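# Place four cartons flat in the blue container

## Task

Put all four cartons into the blue container so each rests flat on its floor with the same face up as at the start and stays there without the robot holding it; then release suction and move both tools away.

## Robot and tools

Robot: two arms, left_arm and right_arm, each ending in a vacuum suction cup (rim 36 mm wide) with a wrist camera (cam_left_wrist, cam_right_wrist, both 672x504). The names are labels, not image sides; left_arm sits on the +y side.

Frame: one shared scene frame. Origin on the table surface midway between the arms, +x out over the table, +z up. Positions in metres, orientations as quaternions written w first (qw, qx, qy, qz). The controlled point is the cup point: the middle of the cup rim when free. The cup opens along that point's own +z axis, so a cup facing straight down has its +z pointing to -z of the scene. About 4 cm behind the rim the tool widens to roughly 9 cm sideways, so give it room near walls. Reported positions can be a little wrong, worse when reaching far.

A row is 16 numbers, always for both arms: left x, y, z, qw, qx, qy, qz, left suction, then the same eight for the right arm. Each x, y, z, quaternion is an absolute target pose of that cup point in the scene frame, not an offset. Suction is in [-1, 1]; above 0.01 switches vacuum on, 0.01 or less switches it off, and it stays as last sent. Each target must lie within 0.6 m of the arm's last reported position on every axis of the cup point's frame, or the call is refused and nothing moves. Each control step the command is clamped to 100 mm and 16 degrees from the measured pose, and motion lags about 0.17 s. To hold an arm still, resend its exact last pose and its last suction value every time (a 0 is an off command). Repeat the same target quaternion rather than copying a drifted reported one.

Tools:
- execute_actions {"actions": [...], "pictures": bool}. An empty list just reports state. One action {"rows": [[16 numbers], ...], "steps": n} plays up to 15 rows, one per 1/30 s step (n at most 15, default 15; the last row repeats if rows run out). One wait {"steps": n} up to 300 steps, counted from the previous result, so thinking time eats into it.
- move {"target": [16 numbers], "speed": m/s 0.002 to 0.5 (default 0.25, rotation limited to twice that in rad/s), "stop_force": N 13 to 80, optional, shared by both arms}. Both cup points travel straight to their target poses and finish together, 0.5 to 10 s; longer paths get cut off at 10 s. The motion does not avoid obstacles or the other arm and may overshoot speed, especially with an arm nearly straight. With stop_force, an arm whose wrist sensor senses that much extra push against its direction for 2 steps stops, backs up 2 steps and holds; the other arm carries on. Use it only for moves without rotation, slowly, and not when starting already pressed on something (leave it out to lift off). It is not allowed in the first 0.2 s of a scene. Result line "move:" gives the ending per arm: done, off_target, moving, held, fault, or contact (stopped by stop_force), plus limits such as paced (target clipped) or held (some steps blocked), and each cup point's remaining distance.
- wait {"seconds": 0 to 10} lets time run with no new command.
- zoom_image {"camera", "region": [x0, y0, x1, y1]} pixels, top-left origin, up to 504x504, for a sharper look at the latest image.
- finished_scene {"scene": current scene number} ends and grades the scene; irreversible. Only call it once cartons rest in place and the tools are clear.

Results: a state line per arm with cup point position, quaternion and velocities; joint positions and torques (noisy, offset, not used for fault judging); wrist force and torque in the tool's own axes (offset up to ~5.5 N, noise up to ~3.4 N, saturates near 100 N; "no reading" is harmless); suction_measured and part_present. "Hand target" shows where the controller is currently driving. "pose unreachable" and HELD mean the clearance check altered or skipped commands. Camera calibration is given once; results with images list changed camera numbers.

Gripping: turn suction on and set the cup rim fully on a flat smooth carton face, away from edges, seams or holes. A good seal reads 0.83 or more; near 0 means no seal; part_present turns 1 at 0.50 and back to 0 below 0.45. Under vacuum the cup shrinks, so the part rides up to 12 mm nearer the tool. Vacuum alone may lift a nearby part. To release, set the carton down on the container floor first, then suction off, and back away at least 15 mm. If the cup grabs the table, switch suction off.

Hazards: arms are stiff; driving even slightly into a firm surface can trip a stop. Torque over the joint load limits (shoulder 310, elbow 141, wrists 50.7 N m) or any outside force of 150 N freezes that arm for 10 s and drops the rest of the call. Do not let arms collide or press on each other. Do not knock or drop anything off the table, do not drop cartons from height or slam them, and keep their starting face upward. Long holding heats motors: MOTOR HOT appears at 70 °C, and at 85 °C the arm brakes until cooled (OVER-TEMPERATURE FAULT). Loose objects may occasionally get a small external nudge. The simulation keeps running while replies are written.

Each tool is called after "Call:" as name([rows], argument=value, ...), one row to a line, values as JSON.

## Session

Call:
execute_actions(actions=[])

Scene clock: 0.00 s of 6000.00 s.
left_arm: end_effector_position=(+0.5808, +0.6565, +0.1997) suction_measured=0.01 part_present=0 end_effector_quat_wxyz=(+0.000, -0.246, +0.969, +0.000) end_effector_velocity=(+0.000, -0.000, +0.000) end_effector_angular_velocity=(-0.001, -0.001, -0.002) | right_arm: end_effector_position=(+0.5734, -0.3945, +0.1996) suction_measured=0.00 part_present=0 end_effector_quat_wxyz=(-0.000, +0.188, +0.982, +0.001) end_effector_velocity=(-0.000, -0.000, +0.000) end_effector_angular_velocity=(+0.000, -0.000, +0.000)
Joint positions: left_arm=[-0.281 -1.557  2.143 -2.158 -1.57   2.339] | right_arm=[-0.279 -1.557  2.143 -2.157 -1.569 -2.897]
Joint velocities: left_arm=[-0.     0.    -0.001 -0.    -0.     0.002] | right_arm=[-0. -0.  0.  0.  0. -0.]
Joint torques (N m, as the arm reports them, + toward a larger angle): no reading
Wrist force (N, on the end effector, along its own x y z axes, offset not removed): no reading
Wrist torque (N m, same axes, about the end effector's origin, offset not removed): no reading
Hand target (left_arm): +0.581, +0.657, +0.200; +0.000, -0.246, +0.969, +0.000
Hand target (right_arm): +0.573, -0.394, +0.200; -0.000, +0.188, +0.982, +0.001

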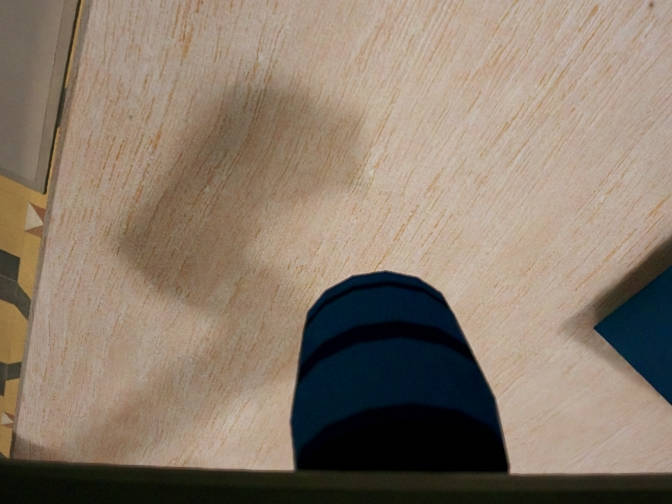

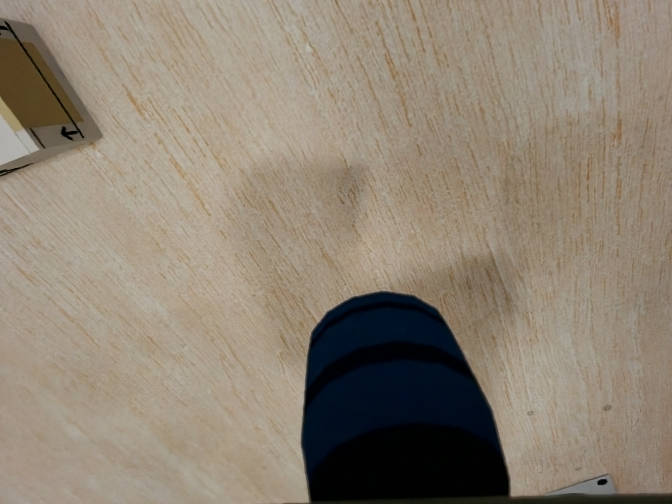

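Call:
move(target=[0.55,0.45,0.5,0,-0.246,0.969,0,0,0.55,-0.3,0.5,0,0.188,0.982,0,0], speed=0.4)

Scene clock: 8.77 s of 6000.00 s.
left_arm: end_effector_position=(+0.5496, +0.4504, +0.4999) suction_measured=0.01 part_present=0 end_effector_quat_wxyz=(+0.000, -0.246, +0.969, -0.000) end_effector_velocity=(+0.000, -0.001, +0.002) end_effector_angular_velocity=(+0.002, +0.000, +0.001) | right_arm: end_effector_position=(+0.5494, -0.3001, +0.4999) suction_measured=0.00 part_present=0 end_effector_quat_wxyz=(-0.000, +0.188, +0.982, -0.000) end_effector_velocity=(+0.000, +0.000, +0.001) end_effector_angular_velocity=(-0.001, +0.003, -0.000)
Joint positions: left_arm=[-0.607 -1.698  1.718 -1.591 -1.571  2.012] | right_arm=[-0.124 -1.716  1.733 -1.587 -1.571 -2.742]
Joint velocities: left_arm=[-0.002  0.002 -0.004  0.004  0.001 -0.003] | right_arm=[ 0.001  0.002 -0.004  0.005 -0.001  0.001]
Joint torques (N m, as the arm reports them, + toward a larger angle): left_arm=[-24.53 -21.73 -55.99  -0.08   1.58  -3.53] | right_arm=[ 12.61 -26.53 -53.63  -0.35  -2.4    2.35]
Wrist force (N, on the end effector, along its own x y z axes, offset not removed): left_arm=[-1.2 -4.0 -3.3] | right_arm=[0.9 0.9 2.5]
Wrist torque (N m, same axes, about the end effector's origin, offset not removed): left_arm=[-0.61 0.11 0.09] | right_arm=[0.02 -0.24 0.01]
Hand target (left_arm): +0.550, +0.450, +0.500; +0.000, -0.246, +0.969, -0.000
Hand target (right_arm): +0.549, -0.300, +0.500; -0.000, +0.188, +0.982, -0.000
Off the commanded pose (left_arm): 0.001 m, 0 deg.
Off the commanded pose (right_arm): 0.001 m, 0 deg.
After step 90, 4.10 s passed at rest.
move: done
camera_calibration (this result's frames):
cam_left_wrist: T_world_to_cam=[[0.513005, -0.858367, 0.00563173, 0.106142], [-0.759221, -0.450669, 0.469554, 0.403731], [-0.400512, -0.245159, -0.882886, 0.852046], [0, 0, 0, 1]] pos_world=[0.593324, 0.481945, 0.562088]
cam_right_wrist: T_world_to_cam=[[-0.400658, -0.916047, 0.0181727, -0.0519272], [-0.821776, 0.368056, 0.434994, 0.371999], [-0.405163, 0.15935, -0.90025, 0.798822], [0, 0, 0, 1]] pos_world=[0.608549, -0.311776, 0.558266]

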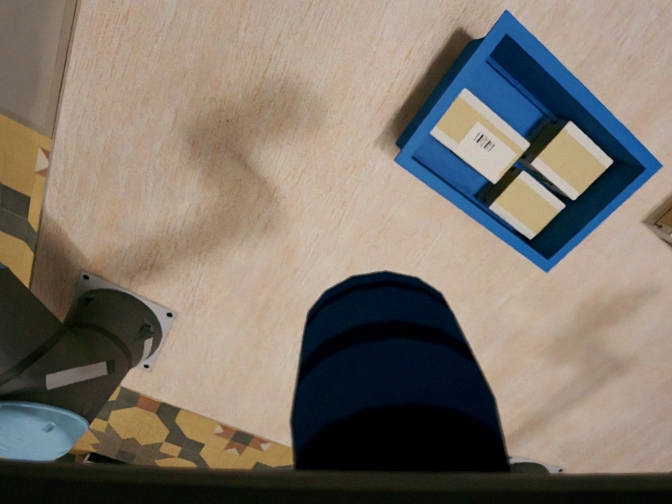

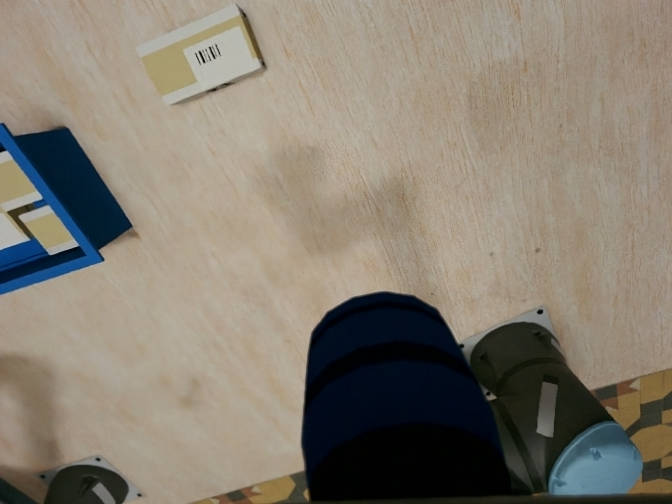

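Call:
move(target=[0.66,0.17,0.48,0,-0.246,0.969,0,0,0.6,-0.4,0.45,0,0.188,0.982,0,0], speed=0.4)

Scene clock: 19.30 s of 6000.00 s.
left_arm: end_effector_position=(+0.6597, +0.1701, +0.4802) suction_measured=0.01 part_present=0 end_effector_quat_wxyz=(+0.000, -0.246, +0.969, -0.000) end_effector_velocity=(+0.001, -0.002, +0.000) end_effector_angular_velocity=(-0.002, +0.003, -0.000) | right_arm: end_effector_position=(+0.6003, -0.3998, +0.4500) suction_measured=0.00 part_present=0 end_effector_quat_wxyz=(+0.000, +0.188, +0.982, +0.000) end_effector_velocity=(+0.000, -0.000, -0.000) end_effector_angular_velocity=(+0.000, +0.000, +0.001)
Joint positions: left_arm=[-0.794 -1.308  1.334 -1.597 -1.571  1.825] | right_arm=[-0.281 -1.663  1.774 -1.682 -1.571 -2.899]
Joint velocities: left_arm=[-0.     0.004 -0.005  0.002 -0.003 -0.   ] | right_arm=[-0.     0.    -0.     0.     0.    -0.001]
Joint torques (N m, as the arm reports them, + toward a larger angle): left_arm=[-17.12 -52.47 -55.14   0.39  -1.19  -3.38] | right_arm=[ -9.63 -26.89 -41.93  -7.65   2.11  -1.94]
Wrist force (N, on the end effector, along its own x y z axes, offset not removed): left_arm=[-5.0 -3.2 -2.6] | right_arm=[2.0 2.9 3.5]
Wrist torque (N m, same axes, about the end effector's origin, offset not removed): left_arm=[-0.37 0.73 0.04] | right_arm=[0.24 -0.54 0.05]
Hand target (left_arm): +0.660, +0.170, +0.480; -0.000, -0.246, +0.969, -0.000
Hand target (right_arm): +0.600, -0.400, +0.450; +0.000, +0.188, +0.982, +0.000
Off the commanded pose (left_arm): 0.000 m, 0 deg.
Off the commanded pose (right_arm): 0.000 m, 0 deg.
After step 90, 6.00 s passed at rest.
move: done
camera_calibration (this result's frames):
cam_left_wrist: T_world_to_cam=[[0.513036, -0.85835, 0.00543411, -0.190717], [-0.759178, -0.450789, 0.469508, 0.370333], [-0.400553, -0.245, -0.882911, 0.810123], [0, 0, 0, 1]] pos_world=[0.70349, 0.20172, 0.542428]
cam_right_wrist: T_world_to_cam=[[-0.400674, -0.916044, 0.0179978, -0.121925], [-0.821946, 0.368056, 0.434671, 0.472463], [-0.404802, 0.159368, -0.900409, 0.790317], [0, 0, 0, 1]] pos_world=[0.659409, -0.411533, 0.508437]

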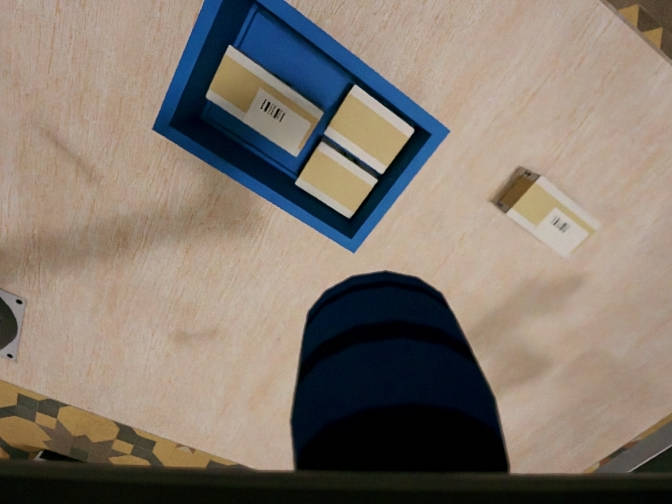

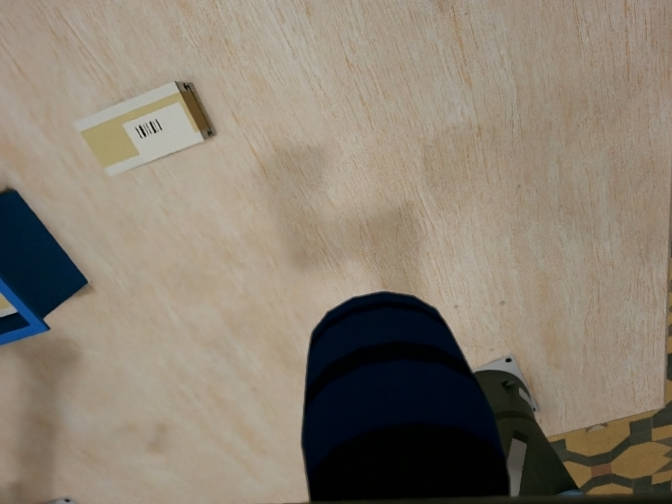

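Call:
zoom_image(camera="cam_left_wrist", region=[140,0,476,260])

Region (140, 0, 476, 260) of cam_left_wrist's 672x504 image, scaled by 1.500, with more detail than that image has; it fills the top 390 rows of this view, and the rest is white.

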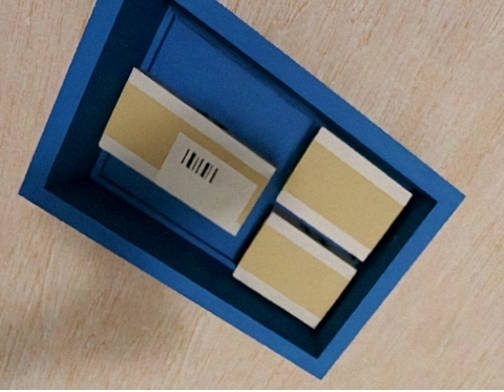

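Call:
move(target=[0.61,0.22,0.33,0,-0.246,0.969,0,0,0.66,-0.19,0.27,0,0.188,0.982,0,0], speed=0.4)

Call:
zoom_image(camera="cam_left_wrist", region=[100,0,600,300])

Scene clock: 79.40 s of 6000.00 s.
left_arm: end_effector_position=(+0.6102, +0.2199, +0.3301) suction_measured=0.01 part_present=0 end_effector_quat_wxyz=(-0.000, -0.246, +0.969, +0.000) end_effector_velocity=(-0.000, -0.000, -0.001) end_effector_angular_velocity=(-0.002, +0.000, +0.001) | right_arm: end_effector_position=(+0.6596, -0.1901, +0.2702) suction_measured=0.00 part_present=0 end_effector_quat_wxyz=(-0.000, +0.188, +0.982, -0.000) end_effector_velocity=(+0.001, +0.002, -0.002) end_effector_angular_velocity=(-0.000, +0.000, -0.000)
Joint positions: left_arm=[-0.797 -1.381  1.691 -1.881 -1.571  1.822] | right_arm=[ 0.023 -1.393  1.819 -1.996 -1.571 -2.595]
Joint velocities: left_arm=[-0.    -0.     0.002 -0.003 -0.002 -0.001] | right_arm=[ 0.002  0.004 -0.002 -0.002 -0.     0.002]
Joint torques (N m, as the arm reports them, + toward a larger angle): left_arm=[-19.53 -83.7  -31.67  -6.92   1.66  -2.98] | right_arm=[  7.77 -49.1  -51.49  -7.18  -1.71   2.35]
Wrist force (N, on the end effector, along its own x y z axes, offset not removed): left_arm=[0.2 -2.7 1.1] | right_arm=[1.8 2.0 3.0]
Wrist torque (N m, same axes, about the end effector's origin, offset not removed): left_arm=[-0.14 -0.13 0.03] | right_arm=[0.11 -0.48 0.10]
Hand target (left_arm): +0.610, +0.220, +0.330; -0.000, -0.246, +0.969, -0.000
Hand target (right_arm): +0.660, -0.190, +0.270; -0.000, +0.188, +0.982, -0.000
Off the commanded pose (left_arm): 0.000 m, 0 deg.
Off the commanded pose (right_arm): 0.000 m, 0 deg.
After step 90, 55.63 s passed at rest.
move: done
camera_calibration (this result's frames):
cam_left_wrist: T_world_to_cam=[[0.513036, -0.858351, 0.00516856, -0.121722], [-0.759083, -0.450877, 0.469577, 0.425562], [-0.400732, -0.244834, -0.882876, 0.669971], [0, 0, 0, 1]] pos_world=[0.653964, 0.251427, 0.392297]
cam_right_wrist: T_world_to_cam=[[-0.40065, -0.916047, 0.0183438, 0.0970993], [-0.821633, 0.368072, 0.435249, 0.521868], [-0.405461, 0.159311, -0.900123, 0.619295], [0, 0, 0, 1]] pos_world=[0.718787, -0.201798, 0.328518]

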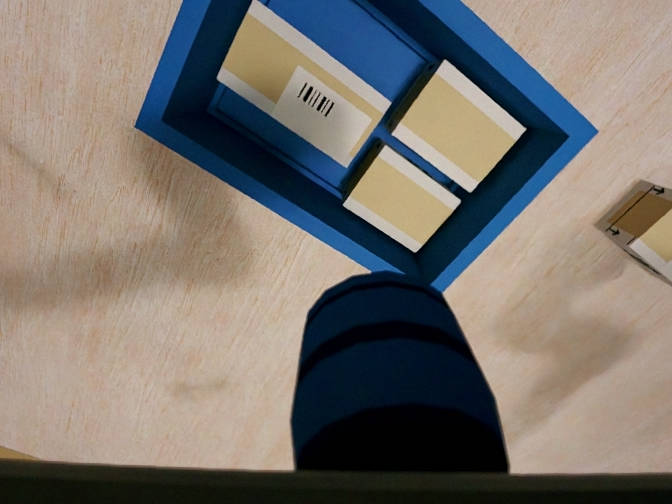

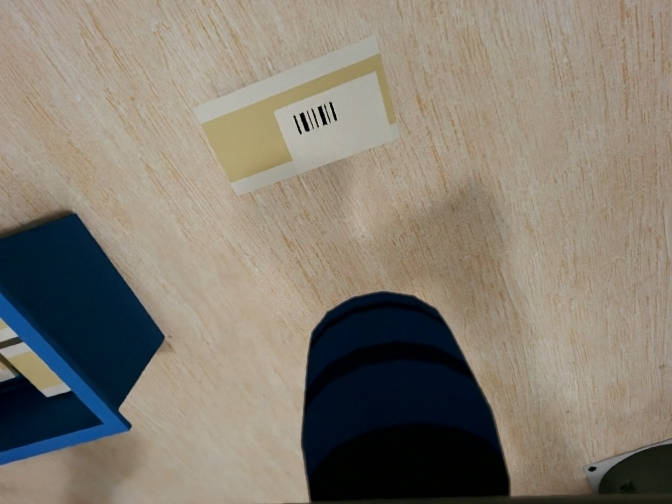

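Region (100, 0, 600, 300) of cam_left_wrist's 672x504 image, scaled by 1.008, with more detail than that image has; it fills the top 302 rows of this view, and the rest is white.

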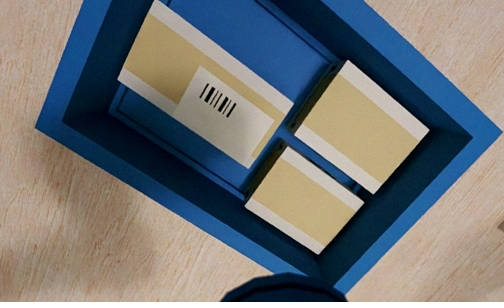

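Call:
move(target=[0.636,0.265,0.13,0,-0.246,0.969,0,1,0.708,-0.173,0.085,0,0.874,0.486,0,1], speed=0.3)

Call:
move(target=[0.636,0.265,0.055,0,-0.246,0.969,0,1,0.708,-0.173,0.045,0,0.874,0.486,0,1], speed=0.02, stop_force=15)

Scene clock: 144.37 s of 6000.00 s.
left_arm: end_effector_position=(+0.6362, +0.2648, +0.1301) suction_measured=0.01 part_present=0 end_effector_quat_wxyz=(+0.000, -0.246, +0.969, +0.000) end_effector_velocity=(+0.000, +0.000, -0.001) end_effector_angular_velocity=(-0.001, +0.001, -0.000) | right_arm: end_effector_position=(+0.7081, -0.1729, +0.0851) suction_measured=0.00 part_present=0 end_effector_quat_wxyz=(-0.000, +0.874, +0.487, -0.000) end_effector_velocity=(+0.000, +0.000, -0.001) end_effector_angular_velocity=(-0.001, -0.001, -0.013)
Joint positions: left_arm=[-0.733 -1.228  1.888 -2.23  -1.571  1.887] | right_arm=[ 0.034 -1.148  1.868 -2.291 -1.571 -0.838]
Joint velocities: left_arm=[ 0.     0.001  0.001 -0.002 -0.001  0.001] | right_arm=[ 0.001  0.002 -0.    -0.002 -0.001  0.013]
Joint torques (N m, as the arm reports them, + toward a larger angle): left_arm=[ 20.84 -55.   -24.53  -7.18   1.08   3.62] | right_arm=[ 12.14 -63.19 -43.54  -7.63  -2.07   1.85]
Wrist force (N, on the end effector, along its own x y z axes, offset not removed): left_arm=[-4.2 3.8 -1.0] | right_arm=[0.1 1.5 3.1]
Wrist torque (N m, same axes, about the end effector's origin, offset not removed): left_arm=[0.80 0.44 0.11] | right_arm=[0.06 -0.13 0.07]
Hand target (left_arm): +0.636, +0.265, +0.130; +0.000, -0.246, +0.969, +0.000
Hand target (right_arm): +0.708, -0.173, +0.085; -0.000, +0.874, +0.486, -0.000
Off the commanded pose (left_arm): 0.000 m, 0 deg.
Off the commanded pose (right_arm): 0.000 m, 0 deg.
After step 90, 58.47 s passed at rest.
move: done
camera_calibration (this result's frames):
cam_left_wrist: T_world_to_cam=[[0.513039, -0.85835, 0.00515204, -0.0954395], [-0.759101, -0.4509, 0.469526, 0.559449], [-0.400694, -0.244796, -0.882904, 0.514813], [0, 0, 0, 1]] pos_world=[0.679925, 0.296359, 0.192346]
cam_right_wrist: T_world_to_cam=[[-0.831728, 0.554885, 0.0182212, 0.69527], [0.50632, 0.744652, 0.434895, -0.239225], [0.227748, 0.37094, -0.900297, 0.0578323], [0, 0, 0, 1]] pos_world=[0.686229, -0.229108, 0.143436]

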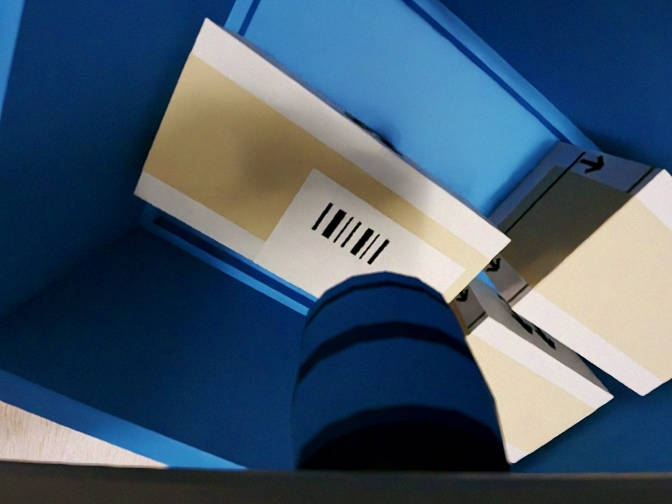

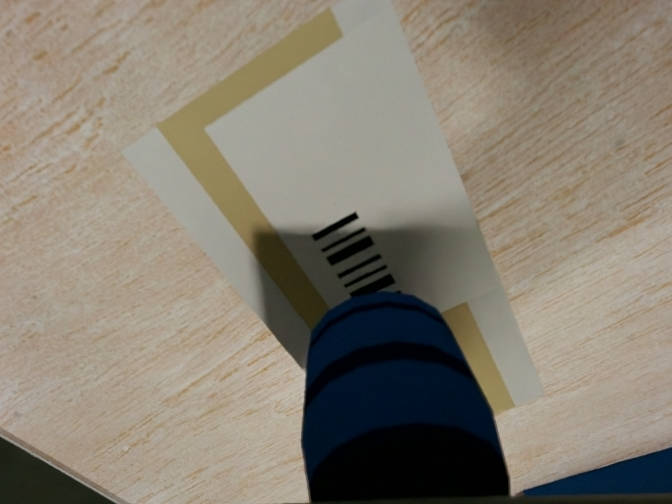

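Scene clock: 148.40 s of 6000.00 s.
left_arm: end_effector_position=(+0.6361, +0.2649, +0.0553) suction_measured=0.91 part_present=1 end_effector_quat_wxyz=(-0.000, -0.246, +0.969, +0.000) end_effector_velocity=(+0.000, +0.000, -0.003) end_effector_angular_velocity=(+0.001, -0.001, -0.001) | right_arm: end_effector_position=(+0.7080, -0.1730, +0.0493) suction_measured=0.88 part_present=1 end_effector_quat_wxyz=(-0.000, +0.874, +0.486, -0.000) end_effector_velocity=(-0.000, +0.000, -0.000) end_effector_angular_velocity=(+0.000, +0.001, +0.000)
Joint positions: left_arm=[-0.733 -1.143  1.931 -2.359 -1.571  1.887] | right_arm=[ 0.034 -1.106  1.885 -2.35  -1.571 -0.836]
Joint velocities: left_arm=[ 0.     0.003  0.001 -0.005  0.001  0.001] | right_arm=[ 0.     0.    -0.     0.001  0.     0.   ]
Joint torques (N m, as the arm reports them, + toward a larger angle): left_arm=[ 17.94 -61.31 -20.04  -7.42  -1.38   3.87] | right_arm=[ -6.12 -72.39 -25.99   3.63  -1.29  -0.68]
Wrist force (N, on the end effector, along its own x y z axes, offset not removed): left_arm=[-4.3 -4.0 1.3] | right_arm=[6.6 6.3 -17.7]
Wrist torque (N m, same axes, about the end effector's origin, offset not removed): left_arm=[-0.52 0.48 0.29] | right_arm=[0.13 -0.41 0.04]
Hand target (left_arm): +0.636, +0.265, +0.055; -0.000, -0.246, +0.969, +0.000
Hand target (right_arm): +0.708, -0.173, +0.049; +0.000, +0.874, +0.486, +0.000
Off the commanded pose (left_arm): 0.000 m, 0 deg.
Off the commanded pose (right_arm): 0.004 m, 0 deg.
move: contact (right_arm)
camera_calibration (this result's frames):
cam_left_wrist: T_world_to_cam=[[0.513044, -0.858346, 0.00519244, -0.0948771], [-0.759084, -0.450873, 0.46958, 0.594552], [-0.400721, -0.244857, -0.882875, 0.448752], [0, 0, 0, 1]] pos_world=[0.679815, 0.29651, 0.117494]
cam_right_wrist: T_world_to_cam=[[-0.830965, 0.556028, 0.0181634, 0.695581], [0.50734, 0.743999, 0.434823, -0.224406], [0.22826, 0.370538, -0.900333, 0.0252453], [0, 0, 0, 1]] pos_world=[0.686091, -0.22916, 0.107672]

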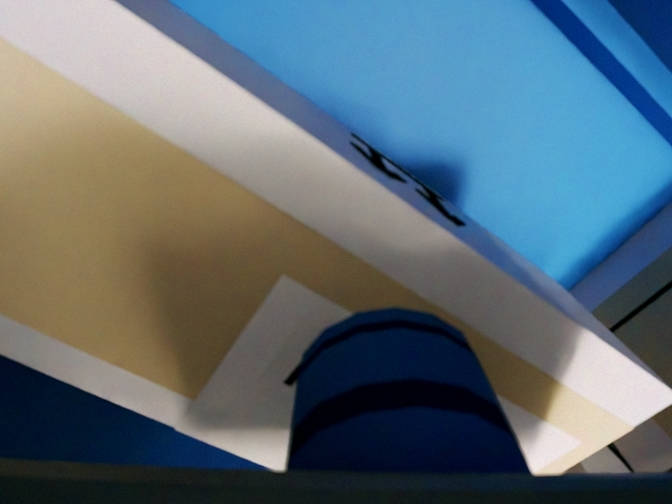

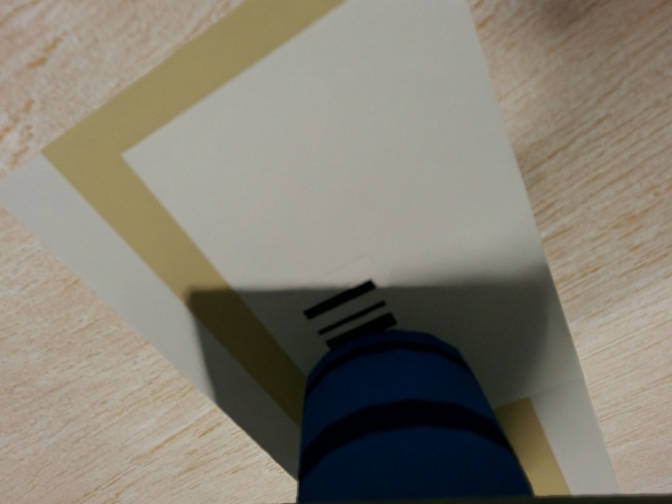

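Call:
move(target=[0.634,0.265,0.061,0,-0.246,0.969,0,1,0.708,-0.173,0.2,0,0.874,0.486,0,1], speed=0.15)

Call:
move(target=[0.596,0.263,0.061,0,-0.246,0.969,0,1,0.708,-0.12,0.23,0,0.864,0.503,0,1], speed=0.02, stop_force=13)

Scene clock: 159.40 s of 6000.00 s.
left_arm: end_effector_position=(+0.6340, +0.2650, +0.0610) suction_measured=0.91 part_present=1 end_effector_quat_wxyz=(-0.000, -0.246, +0.969, +0.000) end_effector_velocity=(+0.000, -0.000, +0.000) end_effector_angular_velocity=(-0.001, +0.000, +0.001) | right_arm: end_effector_position=(+0.7078, -0.1730, +0.1998) suction_measured=0.88 part_present=1 end_effector_quat_wxyz=(-0.000, +0.874, +0.486, +0.000) end_effector_velocity=(+0.000, -0.000, +0.003) end_effector_angular_velocity=(-0.001, -0.000, +0.000)
Joint positions: left_arm=[-0.735 -1.152  1.932 -2.351 -1.571  1.885] | right_arm=[ 0.034 -1.261  1.787 -2.097 -1.571 -0.836]
Joint velocities: left_arm=[-0.    -0.    -0.     0.    -0.    -0.001] | right_arm=[-0.    -0.002 -0.002  0.004 -0.001 -0.   ]
Joint torques (N m, as the arm reports them, + toward a larger angle): left_arm=[-17.22 -95.12 -21.4   -0.35   1.38  -3.25] | right_arm=[ -7.85 -85.92 -50.98  -0.95   0.71  -1.9 ]
Wrist force (N, on the end effector, along its own x y z axes, offset not removed): left_arm=[0.6 2.2 -1.5] | right_arm=[2.0 0.7 5.4]
Wrist torque (N m, same axes, about the end effector's origin, offset not removed): left_arm=[0.52 -0.23 0.06] | right_arm=[-0.08 -0.51 0.08]
Hand target (left_arm): +0.634, +0.265, +0.061; -0.000, -0.246, +0.969, -0.000
Hand target (right_arm): +0.708, -0.173, +0.200; +0.000, +0.874, +0.486, +0.000
Off the commanded pose (left_arm): 0.000 m, 0 deg.
Off the commanded pose (right_arm): 0.000 m, 0 deg.
After step 90, 6.43 s passed at rest.
move: done
camera_calibration (this result's frames):
cam_left_wrist: T_world_to_cam=[[0.513038, -0.85835, 0.0052041, -0.0937975], [-0.759099, -0.450868, 0.469561, 0.590338], [-0.400701, -0.244853, -0.882885, 0.452983], [0, 0, 0, 1]] pos_world=[0.677757, 0.296568, 0.123221]
cam_right_wrist: T_world_to_cam=[[-0.830918, 0.5561, 0.0181279, 0.692645], [0.50737, 0.743929, 0.434908, -0.289832], [0.228366, 0.37057, -0.900293, 0.160756], [0, 0, 0, 1]] pos_world=[0.685872, -0.229136, 0.258221]

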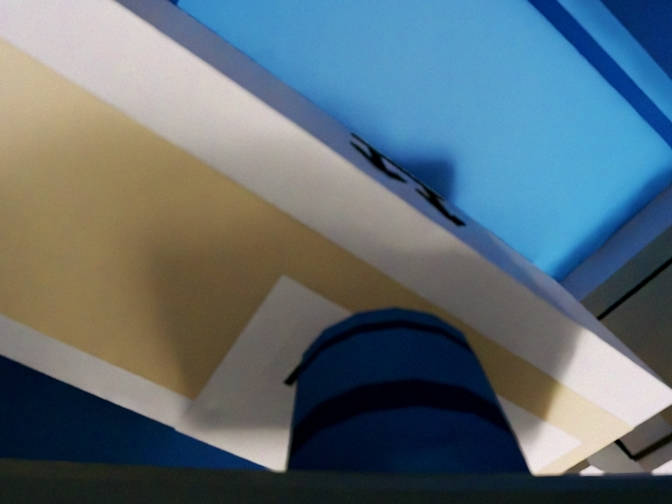

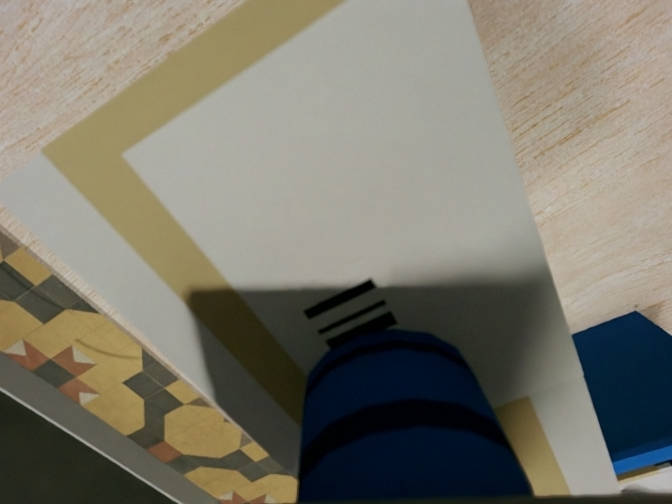

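Scene clock: 162.73 s of 6000.00 s.
left_arm: end_effector_position=(+0.5962, +0.2630, +0.0610) suction_measured=0.91 part_present=1 end_effector_quat_wxyz=(-0.000, -0.246, +0.969, -0.000) end_effector_velocity=(-0.001, -0.000, +0.001) end_effector_angular_velocity=(+0.001, -0.002, +0.001) | right_arm: end_effector_position=(+0.7078, -0.1203, +0.2299) suction_measured=0.88 part_present=1 end_effector_quat_wxyz=(-0.000, +0.864, +0.503, -0.000) end_effector_velocity=(-0.000, +0.002, +0.002) end_effector_angular_velocity=(-0.000, -0.000, +0.002)
Joint positions: left_arm=[-0.771 -1.192  1.995 -2.374 -1.571  1.848] | right_arm=[ 0.097 -1.253  1.716 -2.034 -1.571 -0.812]
Joint velocities: left_arm=[-0.002 -0.002  0.002 -0.001  0.002 -0.003] | right_arm=[ 0.003  0.    -0.003  0.003 -0.     0.001]
Joint torques (N m, as the arm reports them, + toward a larger angle): left_arm=[-21.44 -87.06 -22.65  -7.52  -1.85  -3.7 ] | right_arm=[  7.8  -62.39 -51.6   -1.04  -1.89   1.96]
Wrist force (N, on the end effector, along its own x y z axes, offset not removed): left_arm=[-3.5 -2.3 1.0] | right_arm=[1.1 1.2 6.1]
Wrist torque (N m, same axes, about the end effector's origin, offset not removed): left_arm=[-0.19 0.46 0.22] | right_arm=[-0.06 -0.38 0.04]
Hand target (left_arm): +0.596, +0.263, +0.061; -0.000, -0.246, +0.969, -0.000
Hand target (right_arm): +0.708, -0.120, +0.230; -0.000, +0.864, +0.503, -0.000
Off the commanded pose (left_arm): 0.000 m, 0 deg.
Off the commanded pose (right_arm): 0.000 m, 0 deg.
move: done
camera_calibration (this result's frames):
cam_left_wrist: T_world_to_cam=[[0.513033, -0.858353, 0.0052316, -0.076096], [-0.7591, -0.450849, 0.469578, 0.560741], [-0.400704, -0.24488, -0.882876, 0.437338], [0, 0, 0, 1]] pos_world=[0.639941, 0.294587, 0.123202]
cam_right_wrist: T_world_to_cam=[[-0.852088, 0.523083, 0.0181724, 0.673803], [0.477842, 0.763285, 0.434813, -0.318869], [0.213573, 0.379183, -0.900337, 0.17978], [0, 0, 0, 1]] pos_world=[0.688112, -0.177237, 0.288267]

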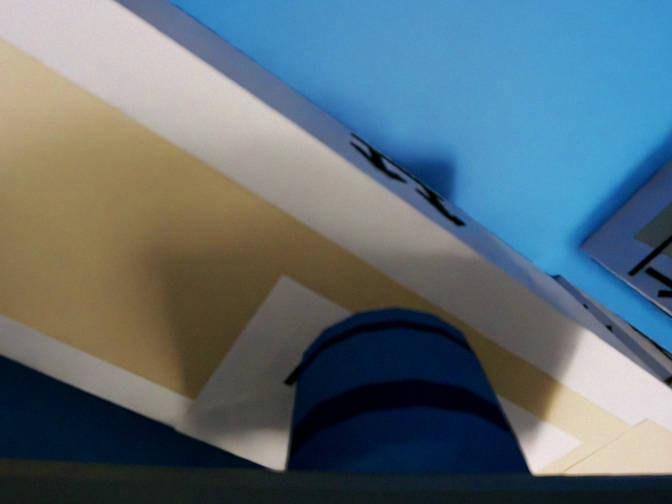

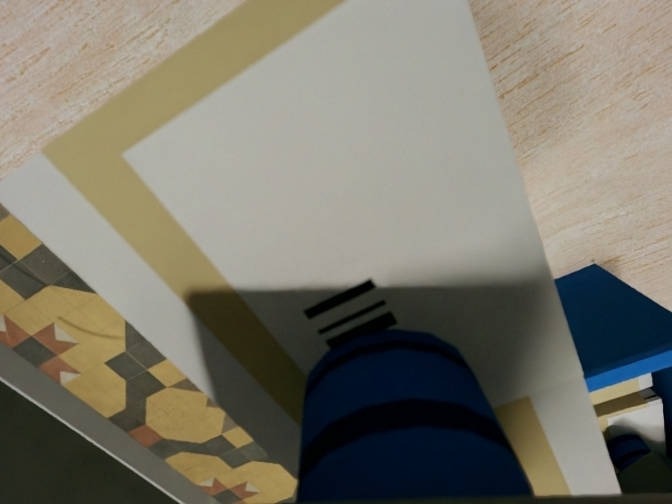

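Call:
move(target=[0.596,0.263,0.054,0,-0.246,0.969,0,1,0.708,-0.12,0.23,0,0.864,0.503,0,1], speed=0.01, stop_force=13)

Call:
move(target=[0.596,0.263,0.054,0,-0.246,0.969,0,0,0.708,-0.12,0.23,0,0.864,0.503,0,1])

Call:
move(target=[0.596,0.263,0.2,0,-0.246,0.969,0,0,0.708,-0.12,0.23,0,0.864,0.503,0,1], speed=0.2)

Scene clock: 168.77 s of 6000.00 s.
left_arm: end_effector_position=(+0.5960, +0.2630, +0.0543) suction_measured=0.91 part_present=1 end_effector_quat_wxyz=(-0.000, -0.246, +0.969, -0.000) end_effector_velocity=(+0.000, -0.000, -0.002) end_effector_angular_velocity=(-0.000, -0.001, -0.000) | right_arm: end_effector_position=(+0.7080, -0.1200, +0.2300) suction_measured=0.88 part_present=1 end_effector_quat_wxyz=(-0.000, +0.864, +0.503, -0.000) end_effector_velocity=(+0.000, -0.000, -0.001) end_effector_angular_velocity=(-0.001, +0.001, -0.000)
Joint positions: left_arm=[-0.772 -1.183  1.999 -2.386 -1.571  1.848] | right_arm=[ 0.098 -1.252  1.715 -2.033 -1.571 -0.812]
Joint velocities: left_arm=[-0.     0.003  0.001 -0.004  0.     0.   ] | right_arm=[-0.     0.001 -0.     0.001 -0.    -0.   ]
Joint torques (N m, as the arm reports them, + toward a larger angle): left_arm=[-19.03 -54.44 -20.49  -7.1    0.08  -3.03] | right_arm=[ -2.12 -62.31 -52.21  -6.29  -1.66  -2.25]
Wrist force (N, on the end effector, along its own x y z axes, offset not removed): left_arm=[-3.7 -0.6 2.7] | right_arm=[0.7 2.9 4.6]
Wrist torque (N m, same axes, about the end effector's origin, offset not removed): left_arm=[0.16 0.46 0.12] | right_arm=[0.22 -0.22 0.08]
Hand target (left_arm): +0.596, +0.263, +0.054; -0.000, -0.246, +0.969, +0.000
Hand target (right_arm): +0.708, -0.120, +0.230; -0.000, +0.864, +0.503, -0.000
Off the commanded pose (left_arm): 0.000 m, 0 deg.
Off the commanded pose (right_arm): 0.000 m, 0 deg.
After step 90, 2.10 s passed at rest.
move: done
camera_calibration (this result's frames):
cam_left_wrist: T_world_to_cam=[[0.513039, -0.85835, 0.00521917, -0.0759999], [-0.759093, -0.450857, 0.46958, 0.563737], [-0.400711, -0.244875, -0.882874, 0.431335], [0, 0, 0, 1]] pos_world=[0.639761, 0.294554, 0.116492]
cam_right_wrist: T_world_to_cam=[[-0.852184, 0.522927, 0.0181714, 0.673803], [0.477702, 0.763374, 0.434811, -0.319075], [0.213503, 0.379219, -0.900339, 0.179805], [0, 0, 0, 1]] pos_world=[0.688239, -0.176961, 0.288379]

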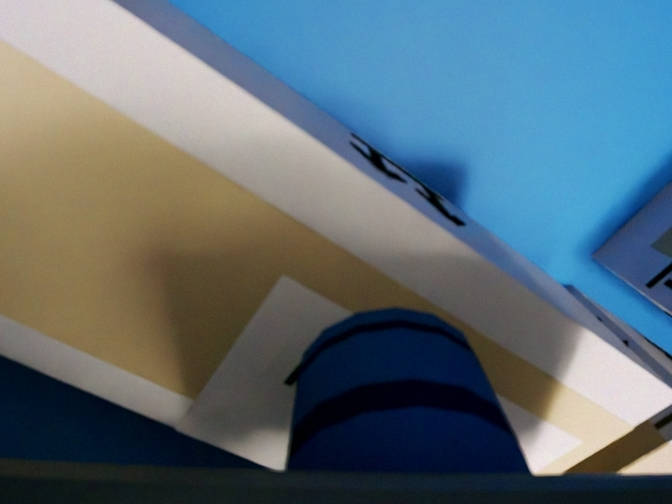

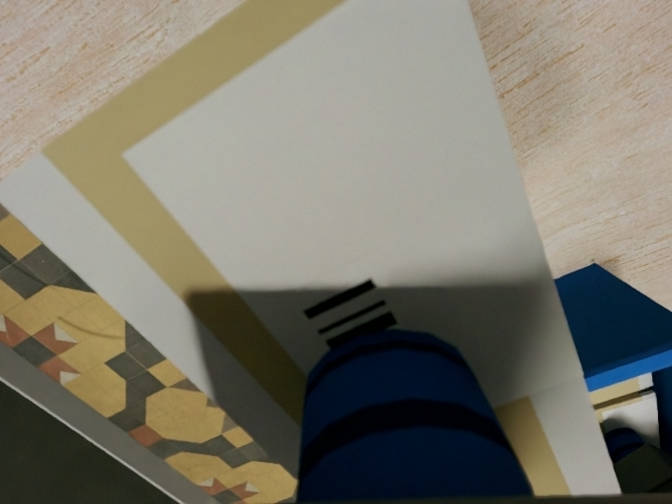

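Scene clock: 169.47 s of 6000.00 s.
left_arm: end_effector_position=(+0.5960, +0.2630, +0.0541) suction_measured=0.01 part_present=0 end_effector_quat_wxyz=(+0.000, -0.246, +0.969, -0.000) end_effector_velocity=(-0.000, -0.001, +0.000) end_effector_angular_velocity=(-0.002, +0.001, +0.002) | right_arm: end_effector_position=(+0.7080, -0.1200, +0.2300) suction_measured=0.88 part_present=1 end_effector_quat_wxyz=(+0.000, +0.864, +0.503, -0.000) end_effector_velocity=(-0.000, +0.000, -0.001) end_effector_angular_velocity=(-0.000, +0.001, +0.000)
Joint positions: left_arm=[-0.772 -1.183  1.999 -2.387 -1.571  1.848] | right_arm=[ 0.098 -1.252  1.715 -2.033 -1.571 -0.812]
Joint velocities: left_arm=[-0.     0.    -0.001 -0.    -0.002 -0.002] | right_arm=[ 0.     0.001  0.     0.    -0.    -0.   ]
Joint torques (N m, as the arm reports them, + toward a larger angle): left_arm=[-15.05 -42.82 -14.09  -5.74   0.88  -3.24] | right_arm=[ -8.06 -61.56 -51.17  -7.94  -1.21  -1.79]
Wrist force (N, on the end effector, along its own x y z axes, offset not removed): left_arm=[-4.4 -1.5 -15.9] | right_arm=[-1.0 3.6 5.2]
Wrist torque (N m, same axes, about the end effector's origin, offset not removed): left_arm=[-0.20 0.67 0.06] | right_arm=[0.38 -0.04 0.13]
Hand target (left_arm): +0.596, +0.263, +0.054; -0.000, -0.246, +0.969, +0.000
Hand target (right_arm): +0.708, -0.120, +0.230; -0.000, +0.864, +0.503, +0.000
Off the commanded pose (left_arm): 0.000 m, 0 deg.
Off the commanded pose (right_arm): 0.000 m, 0 deg.
move: done
camera_calibration (this result's frames):
cam_left_wrist: T_world_to_cam=[[0.513032, -0.858353, 0.00529232, -0.0760144], [-0.759121, -0.450826, 0.469565, 0.563838], [-0.400666, -0.244919, -0.882882, 0.431145], [0, 0, 0, 1]] pos_world=[0.639764, 0.294541, 0.116294]
cam_right_wrist: T_world_to_cam=[[-0.852197, 0.522908, 0.0181093, 0.673858], [0.477648, 0.763376, 0.434867, -0.319066], [0.213571, 0.379243, -0.900312, 0.179757], [0, 0, 0, 1]] pos_world=[0.68827, -0.17697, 0.288385]

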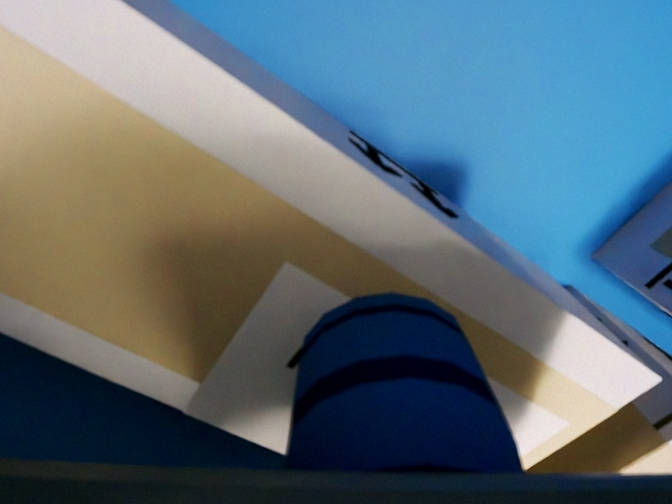

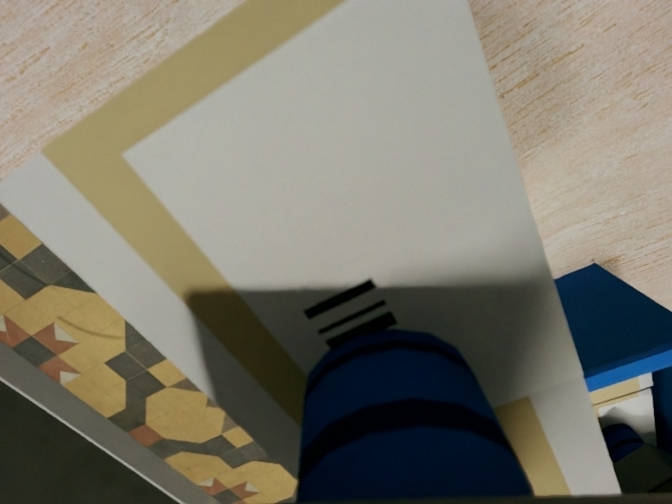

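Scene clock: 170.80 s of 6000.00 s.
left_arm: end_effector_position=(+0.5959, +0.2632, +0.1997) suction_measured=0.01 part_present=0 end_effector_quat_wxyz=(+0.000, -0.246, +0.969, -0.000) end_effector_velocity=(+0.000, -0.000, +0.003) end_effector_angular_velocity=(+0.002, -0.001, -0.002) | right_arm: end_effector_position=(+0.7080, -0.1200, +0.2300) suction_measured=0.88 part_present=1 end_effector_quat_wxyz=(+0.000, +0.864, +0.503, -0.000) end_effector_velocity=(+0.000, +0.000, +0.001) end_effector_angular_velocity=(+0.000, -0.001, +0.000)
Joint positions: left_arm=[-0.771 -1.345  1.899 -2.125 -1.571  1.848] | right_arm=[ 0.098 -1.252  1.715 -2.033 -1.571 -0.812]
Joint velocities: left_arm=[-0.001 -0.002 -0.003  0.005  0.002  0.001] | right_arm=[ 0.    -0.001 -0.    -0.001 -0.     0.   ]
Joint torques (N m, as the arm reports them, + toward a larger angle): left_arm=[-20.08 -86.66 -50.42   0.11   0.07  -3.24] | right_arm=[ -6.89 -63.41 -52.29  -7.79  -0.14  -1.84]
Wrist force (N, on the end effector, along its own x y z axes, offset not removed): left_arm=[0.4 -2.6 1.8] | right_arm=[2.8 1.9 6.3]
Wrist torque (N m, same axes, about the end effector's origin, offset not removed): left_arm=[-0.40 -0.32 0.08] | right_arm=[0.11 -0.60 0.07]
Hand target (left_arm): +0.596, +0.263, +0.200; +0.000, -0.246, +0.969, -0.000
Hand target (right_arm): +0.708, -0.120, +0.230; +0.000, +0.864, +0.503, +0.000
Off the commanded pose (left_arm): 0.000 m, 0 deg.
Off the commanded pose (right_arm): 0.000 m, 0 deg.
move: done
camera_calibration (this result's frames):
cam_left_wrist: T_world_to_cam=[[0.513103, -0.858311, 0.00521907, -0.0765926], [-0.759088, -0.450932, 0.469517, 0.495513], [-0.400638, -0.244872, -0.882908, 0.559766], [0, 0, 0, 1]] pos_world=[0.639701, 0.294773, 0.26197]
cam_right_wrist: T_world_to_cam=[[-0.852185, 0.522927, 0.018106, 0.673871], [0.477663, 0.763365, 0.434871, -0.31907], [0.213584, 0.379239, -0.900311, 0.179752], [0, 0, 0, 1]] pos_world=[0.688278, -0.176987, 0.288386]

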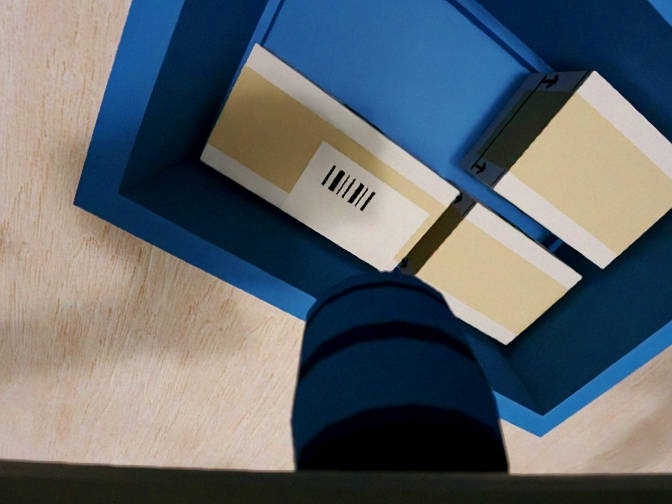

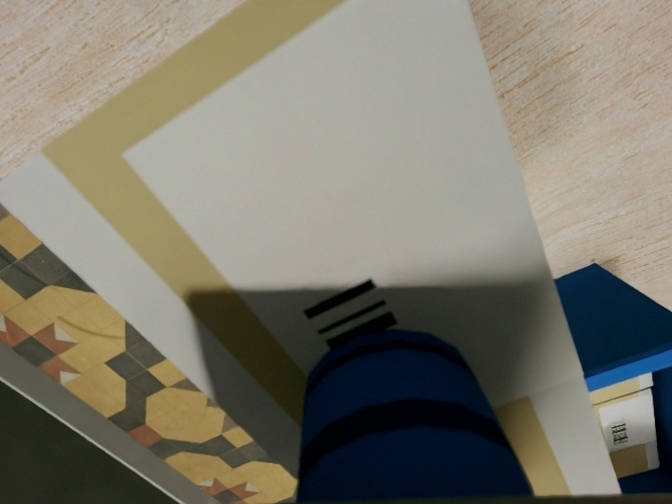

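Call:
move(target=[0.45,0.7,0.32,0,-0.246,0.969,0,0,0.70,0.0,0.23,0,0.864,0.503,0,1], speed=0.3)

Call:
move(target=[0.45,0.7,0.32,0,-0.246,0.969,0,0,0.676,0.26,0.19,0,0.864,0.503,0,1], speed=0.2)

Scene clock: 193.53 s of 6000.00 s.
left_arm: end_effector_position=(+0.4502, +0.7000, +0.3197) suction_measured=0.01 part_present=0 end_effector_quat_wxyz=(-0.000, -0.246, +0.969, +0.000) end_effector_velocity=(-0.001, +0.002, +0.000) end_effector_angular_velocity=(-0.001, +0.001, -0.002) | right_arm: end_effector_position=(+0.6997, -0.0001, +0.2300) suction_measured=0.88 part_present=1 end_effector_quat_wxyz=(-0.000, +0.864, +0.503, -0.000) end_effector_velocity=(-0.000, +0.000, +0.001) end_effector_angular_velocity=(-0.000, -0.002, +0.000)
Joint positions: left_arm=[-0.277 -1.903  2.192 -1.859 -1.57   2.343] | right_arm=[ 0.235 -1.174  1.604 -2.001 -1.571 -0.674]
Joint velocities: left_arm=[ 0.004 -0.001 -0.     0.002 -0.001  0.006] | right_arm=[ 0.001 -0.001 -0.001 -0.    -0.001  0.   ]
Joint torques (N m, as the arm reports them, + toward a larger angle): left_arm=[ 23.24 -37.43 -53.7   -0.32  -1.85   3.09] | right_arm=[ 11.96 -68.94 -52.41  -1.02  -1.94   1.88]
Wrist force (N, on the end effector, along its own x y z axes, offset not removed): left_arm=[-1.7 -3.7 -3.1] | right_arm=[3.0 2.2 4.7]
Wrist torque (N m, same axes, about the end effector's origin, offset not removed): left_arm=[-0.49 0.17 0.17] | right_arm=[0.03 -0.61 0.04]
Hand target (left_arm): +0.450, +0.700, +0.320; -0.000, -0.246, +0.969, +0.000
Hand target (right_arm): +0.700, -0.000, +0.230; -0.000, +0.864, +0.503, -0.000
Off the commanded pose (left_arm): 0.000 m, 0 deg.
Off the commanded pose (right_arm): 0.000 m, 0 deg.
After step 90, 17.43 s passed at rest.
move: done
camera_calibration (this result's frames):
cam_left_wrist: T_world_to_cam=[[0.513079, -0.858328, 0.0047463, 0.372639], [-0.759016, -0.451117, 0.469454, 0.525614], [-0.400805, -0.24447, -0.882944, 0.714072], [0, 0, 0, 1]] pos_world=[0.49396, 0.731529, 0.381965]
cam_right_wrist: T_world_to_cam=[[-0.85218, 0.52293, 0.0182707, 0.604052], [0.477759, 0.76338, 0.434738, -0.406719], [0.21339, 0.379204, -0.900371, 0.136205], [0, 0, 0, 1]] pos_world=[0.68001, -0.0570452, 0.288414]

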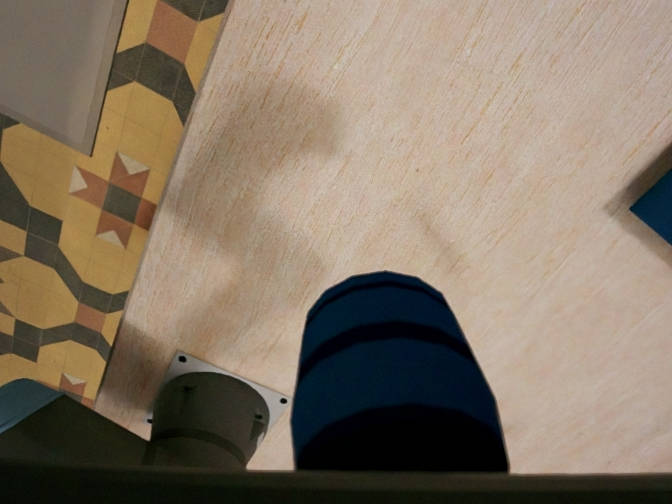

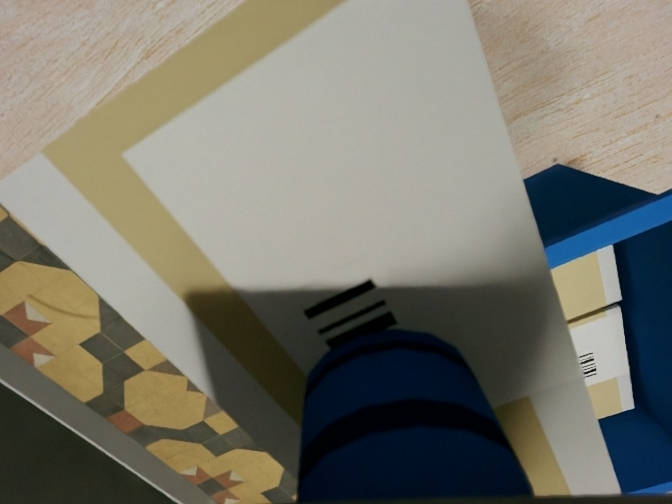

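Scene clock: 195.47 s of 6000.00 s.
left_arm: end_effector_position=(+0.4500, +0.7000, +0.3200) suction_measured=0.01 part_present=0 end_effector_quat_wxyz=(+0.000, -0.246, +0.969, +0.000) end_effector_velocity=(+0.000, -0.000, +0.001) end_effector_angular_velocity=(-0.001, -0.001, -0.001) | right_arm: end_effector_position=(+0.6754, +0.2596, +0.1901) suction_measured=0.88 part_present=1 end_effector_quat_wxyz=(+0.000, +0.864, +0.503, -0.000) end_effector_velocity=(+0.000, +0.003, -0.001) end_effector_angular_velocity=(-0.001, +0.000, +0.000)
Joint positions: left_arm=[-0.277 -1.904  2.192 -1.858 -1.571  2.343] | right_arm=[ 0.487 -0.921  1.28  -1.929 -1.571 -0.422]
Joint velocities: left_arm=[-0.    -0.    -0.001  0.    -0.001  0.001] | right_arm=[ 0.002  0.004 -0.006  0.002 -0.     0.002]
Joint torques (N m, as the arm reports them, + toward a larger angle): left_arm=[ -2.16 -37.1  -54.44  -0.06  -1.95   3.84] | right_arm=[  9.29 -92.53 -53.6   -1.    -2.24   1.83]
Wrist force (N, on the end effector, along its own x y z axes, offset not removed): left_arm=[-1.8 3.9 -2.9] | right_arm=[0.7 1.9 6.4]
Wrist torque (N m, same axes, about the end effector's origin, offset not removed): left_arm=[0.66 0.15 0.21] | right_arm=[0.09 -0.28 0.10]
Hand target (left_arm): +0.450, +0.700, +0.320; +0.000, -0.246, +0.969, +0.000
Hand target (right_arm): +0.675, +0.260, +0.190; +0.000, +0.864, +0.503, -0.000
Off the commanded pose (left_arm): 0.000 m, 0 deg.
Off the commanded pose (right_arm): 0.001 m, 0 deg.
move: done
camera_calibration (this result's frames):
cam_left_wrist: T_world_to_cam=[[0.513013, -0.858365, 0.00520354, 0.372636], [-0.759112, -0.450847, 0.46956, 0.525153], [-0.400708, -0.24484, -0.882885, 0.71443], [0, 0, 0, 1]] pos_world=[0.49376, 0.731543, 0.38223]
cam_right_wrist: T_world_to_cam=[[-0.852181, 0.522929, 0.0182583, 0.448288], [0.477785, 0.763439, 0.434606, -0.575985], [0.213329, 0.379087, -0.900435, 0.00706685], [0, 0, 0, 1]] pos_world=[0.655712, 0.202628, 0.248505]

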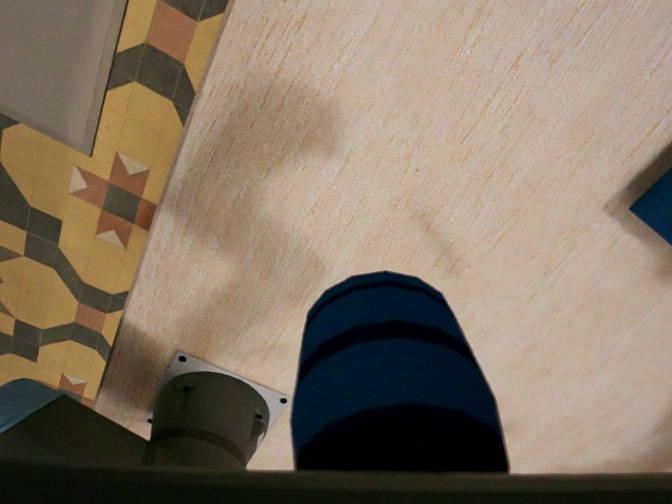

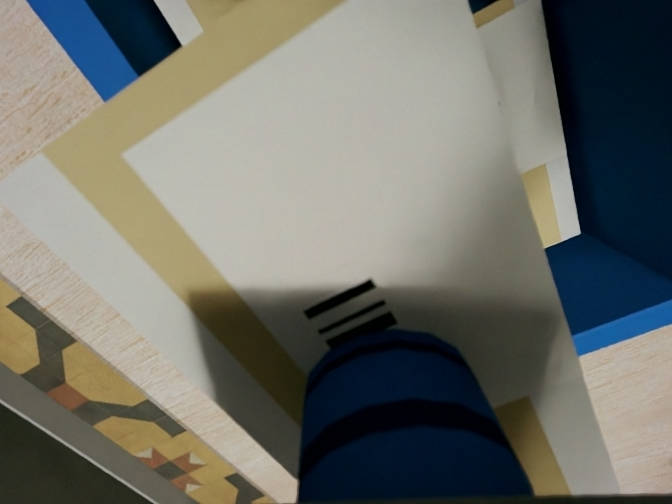

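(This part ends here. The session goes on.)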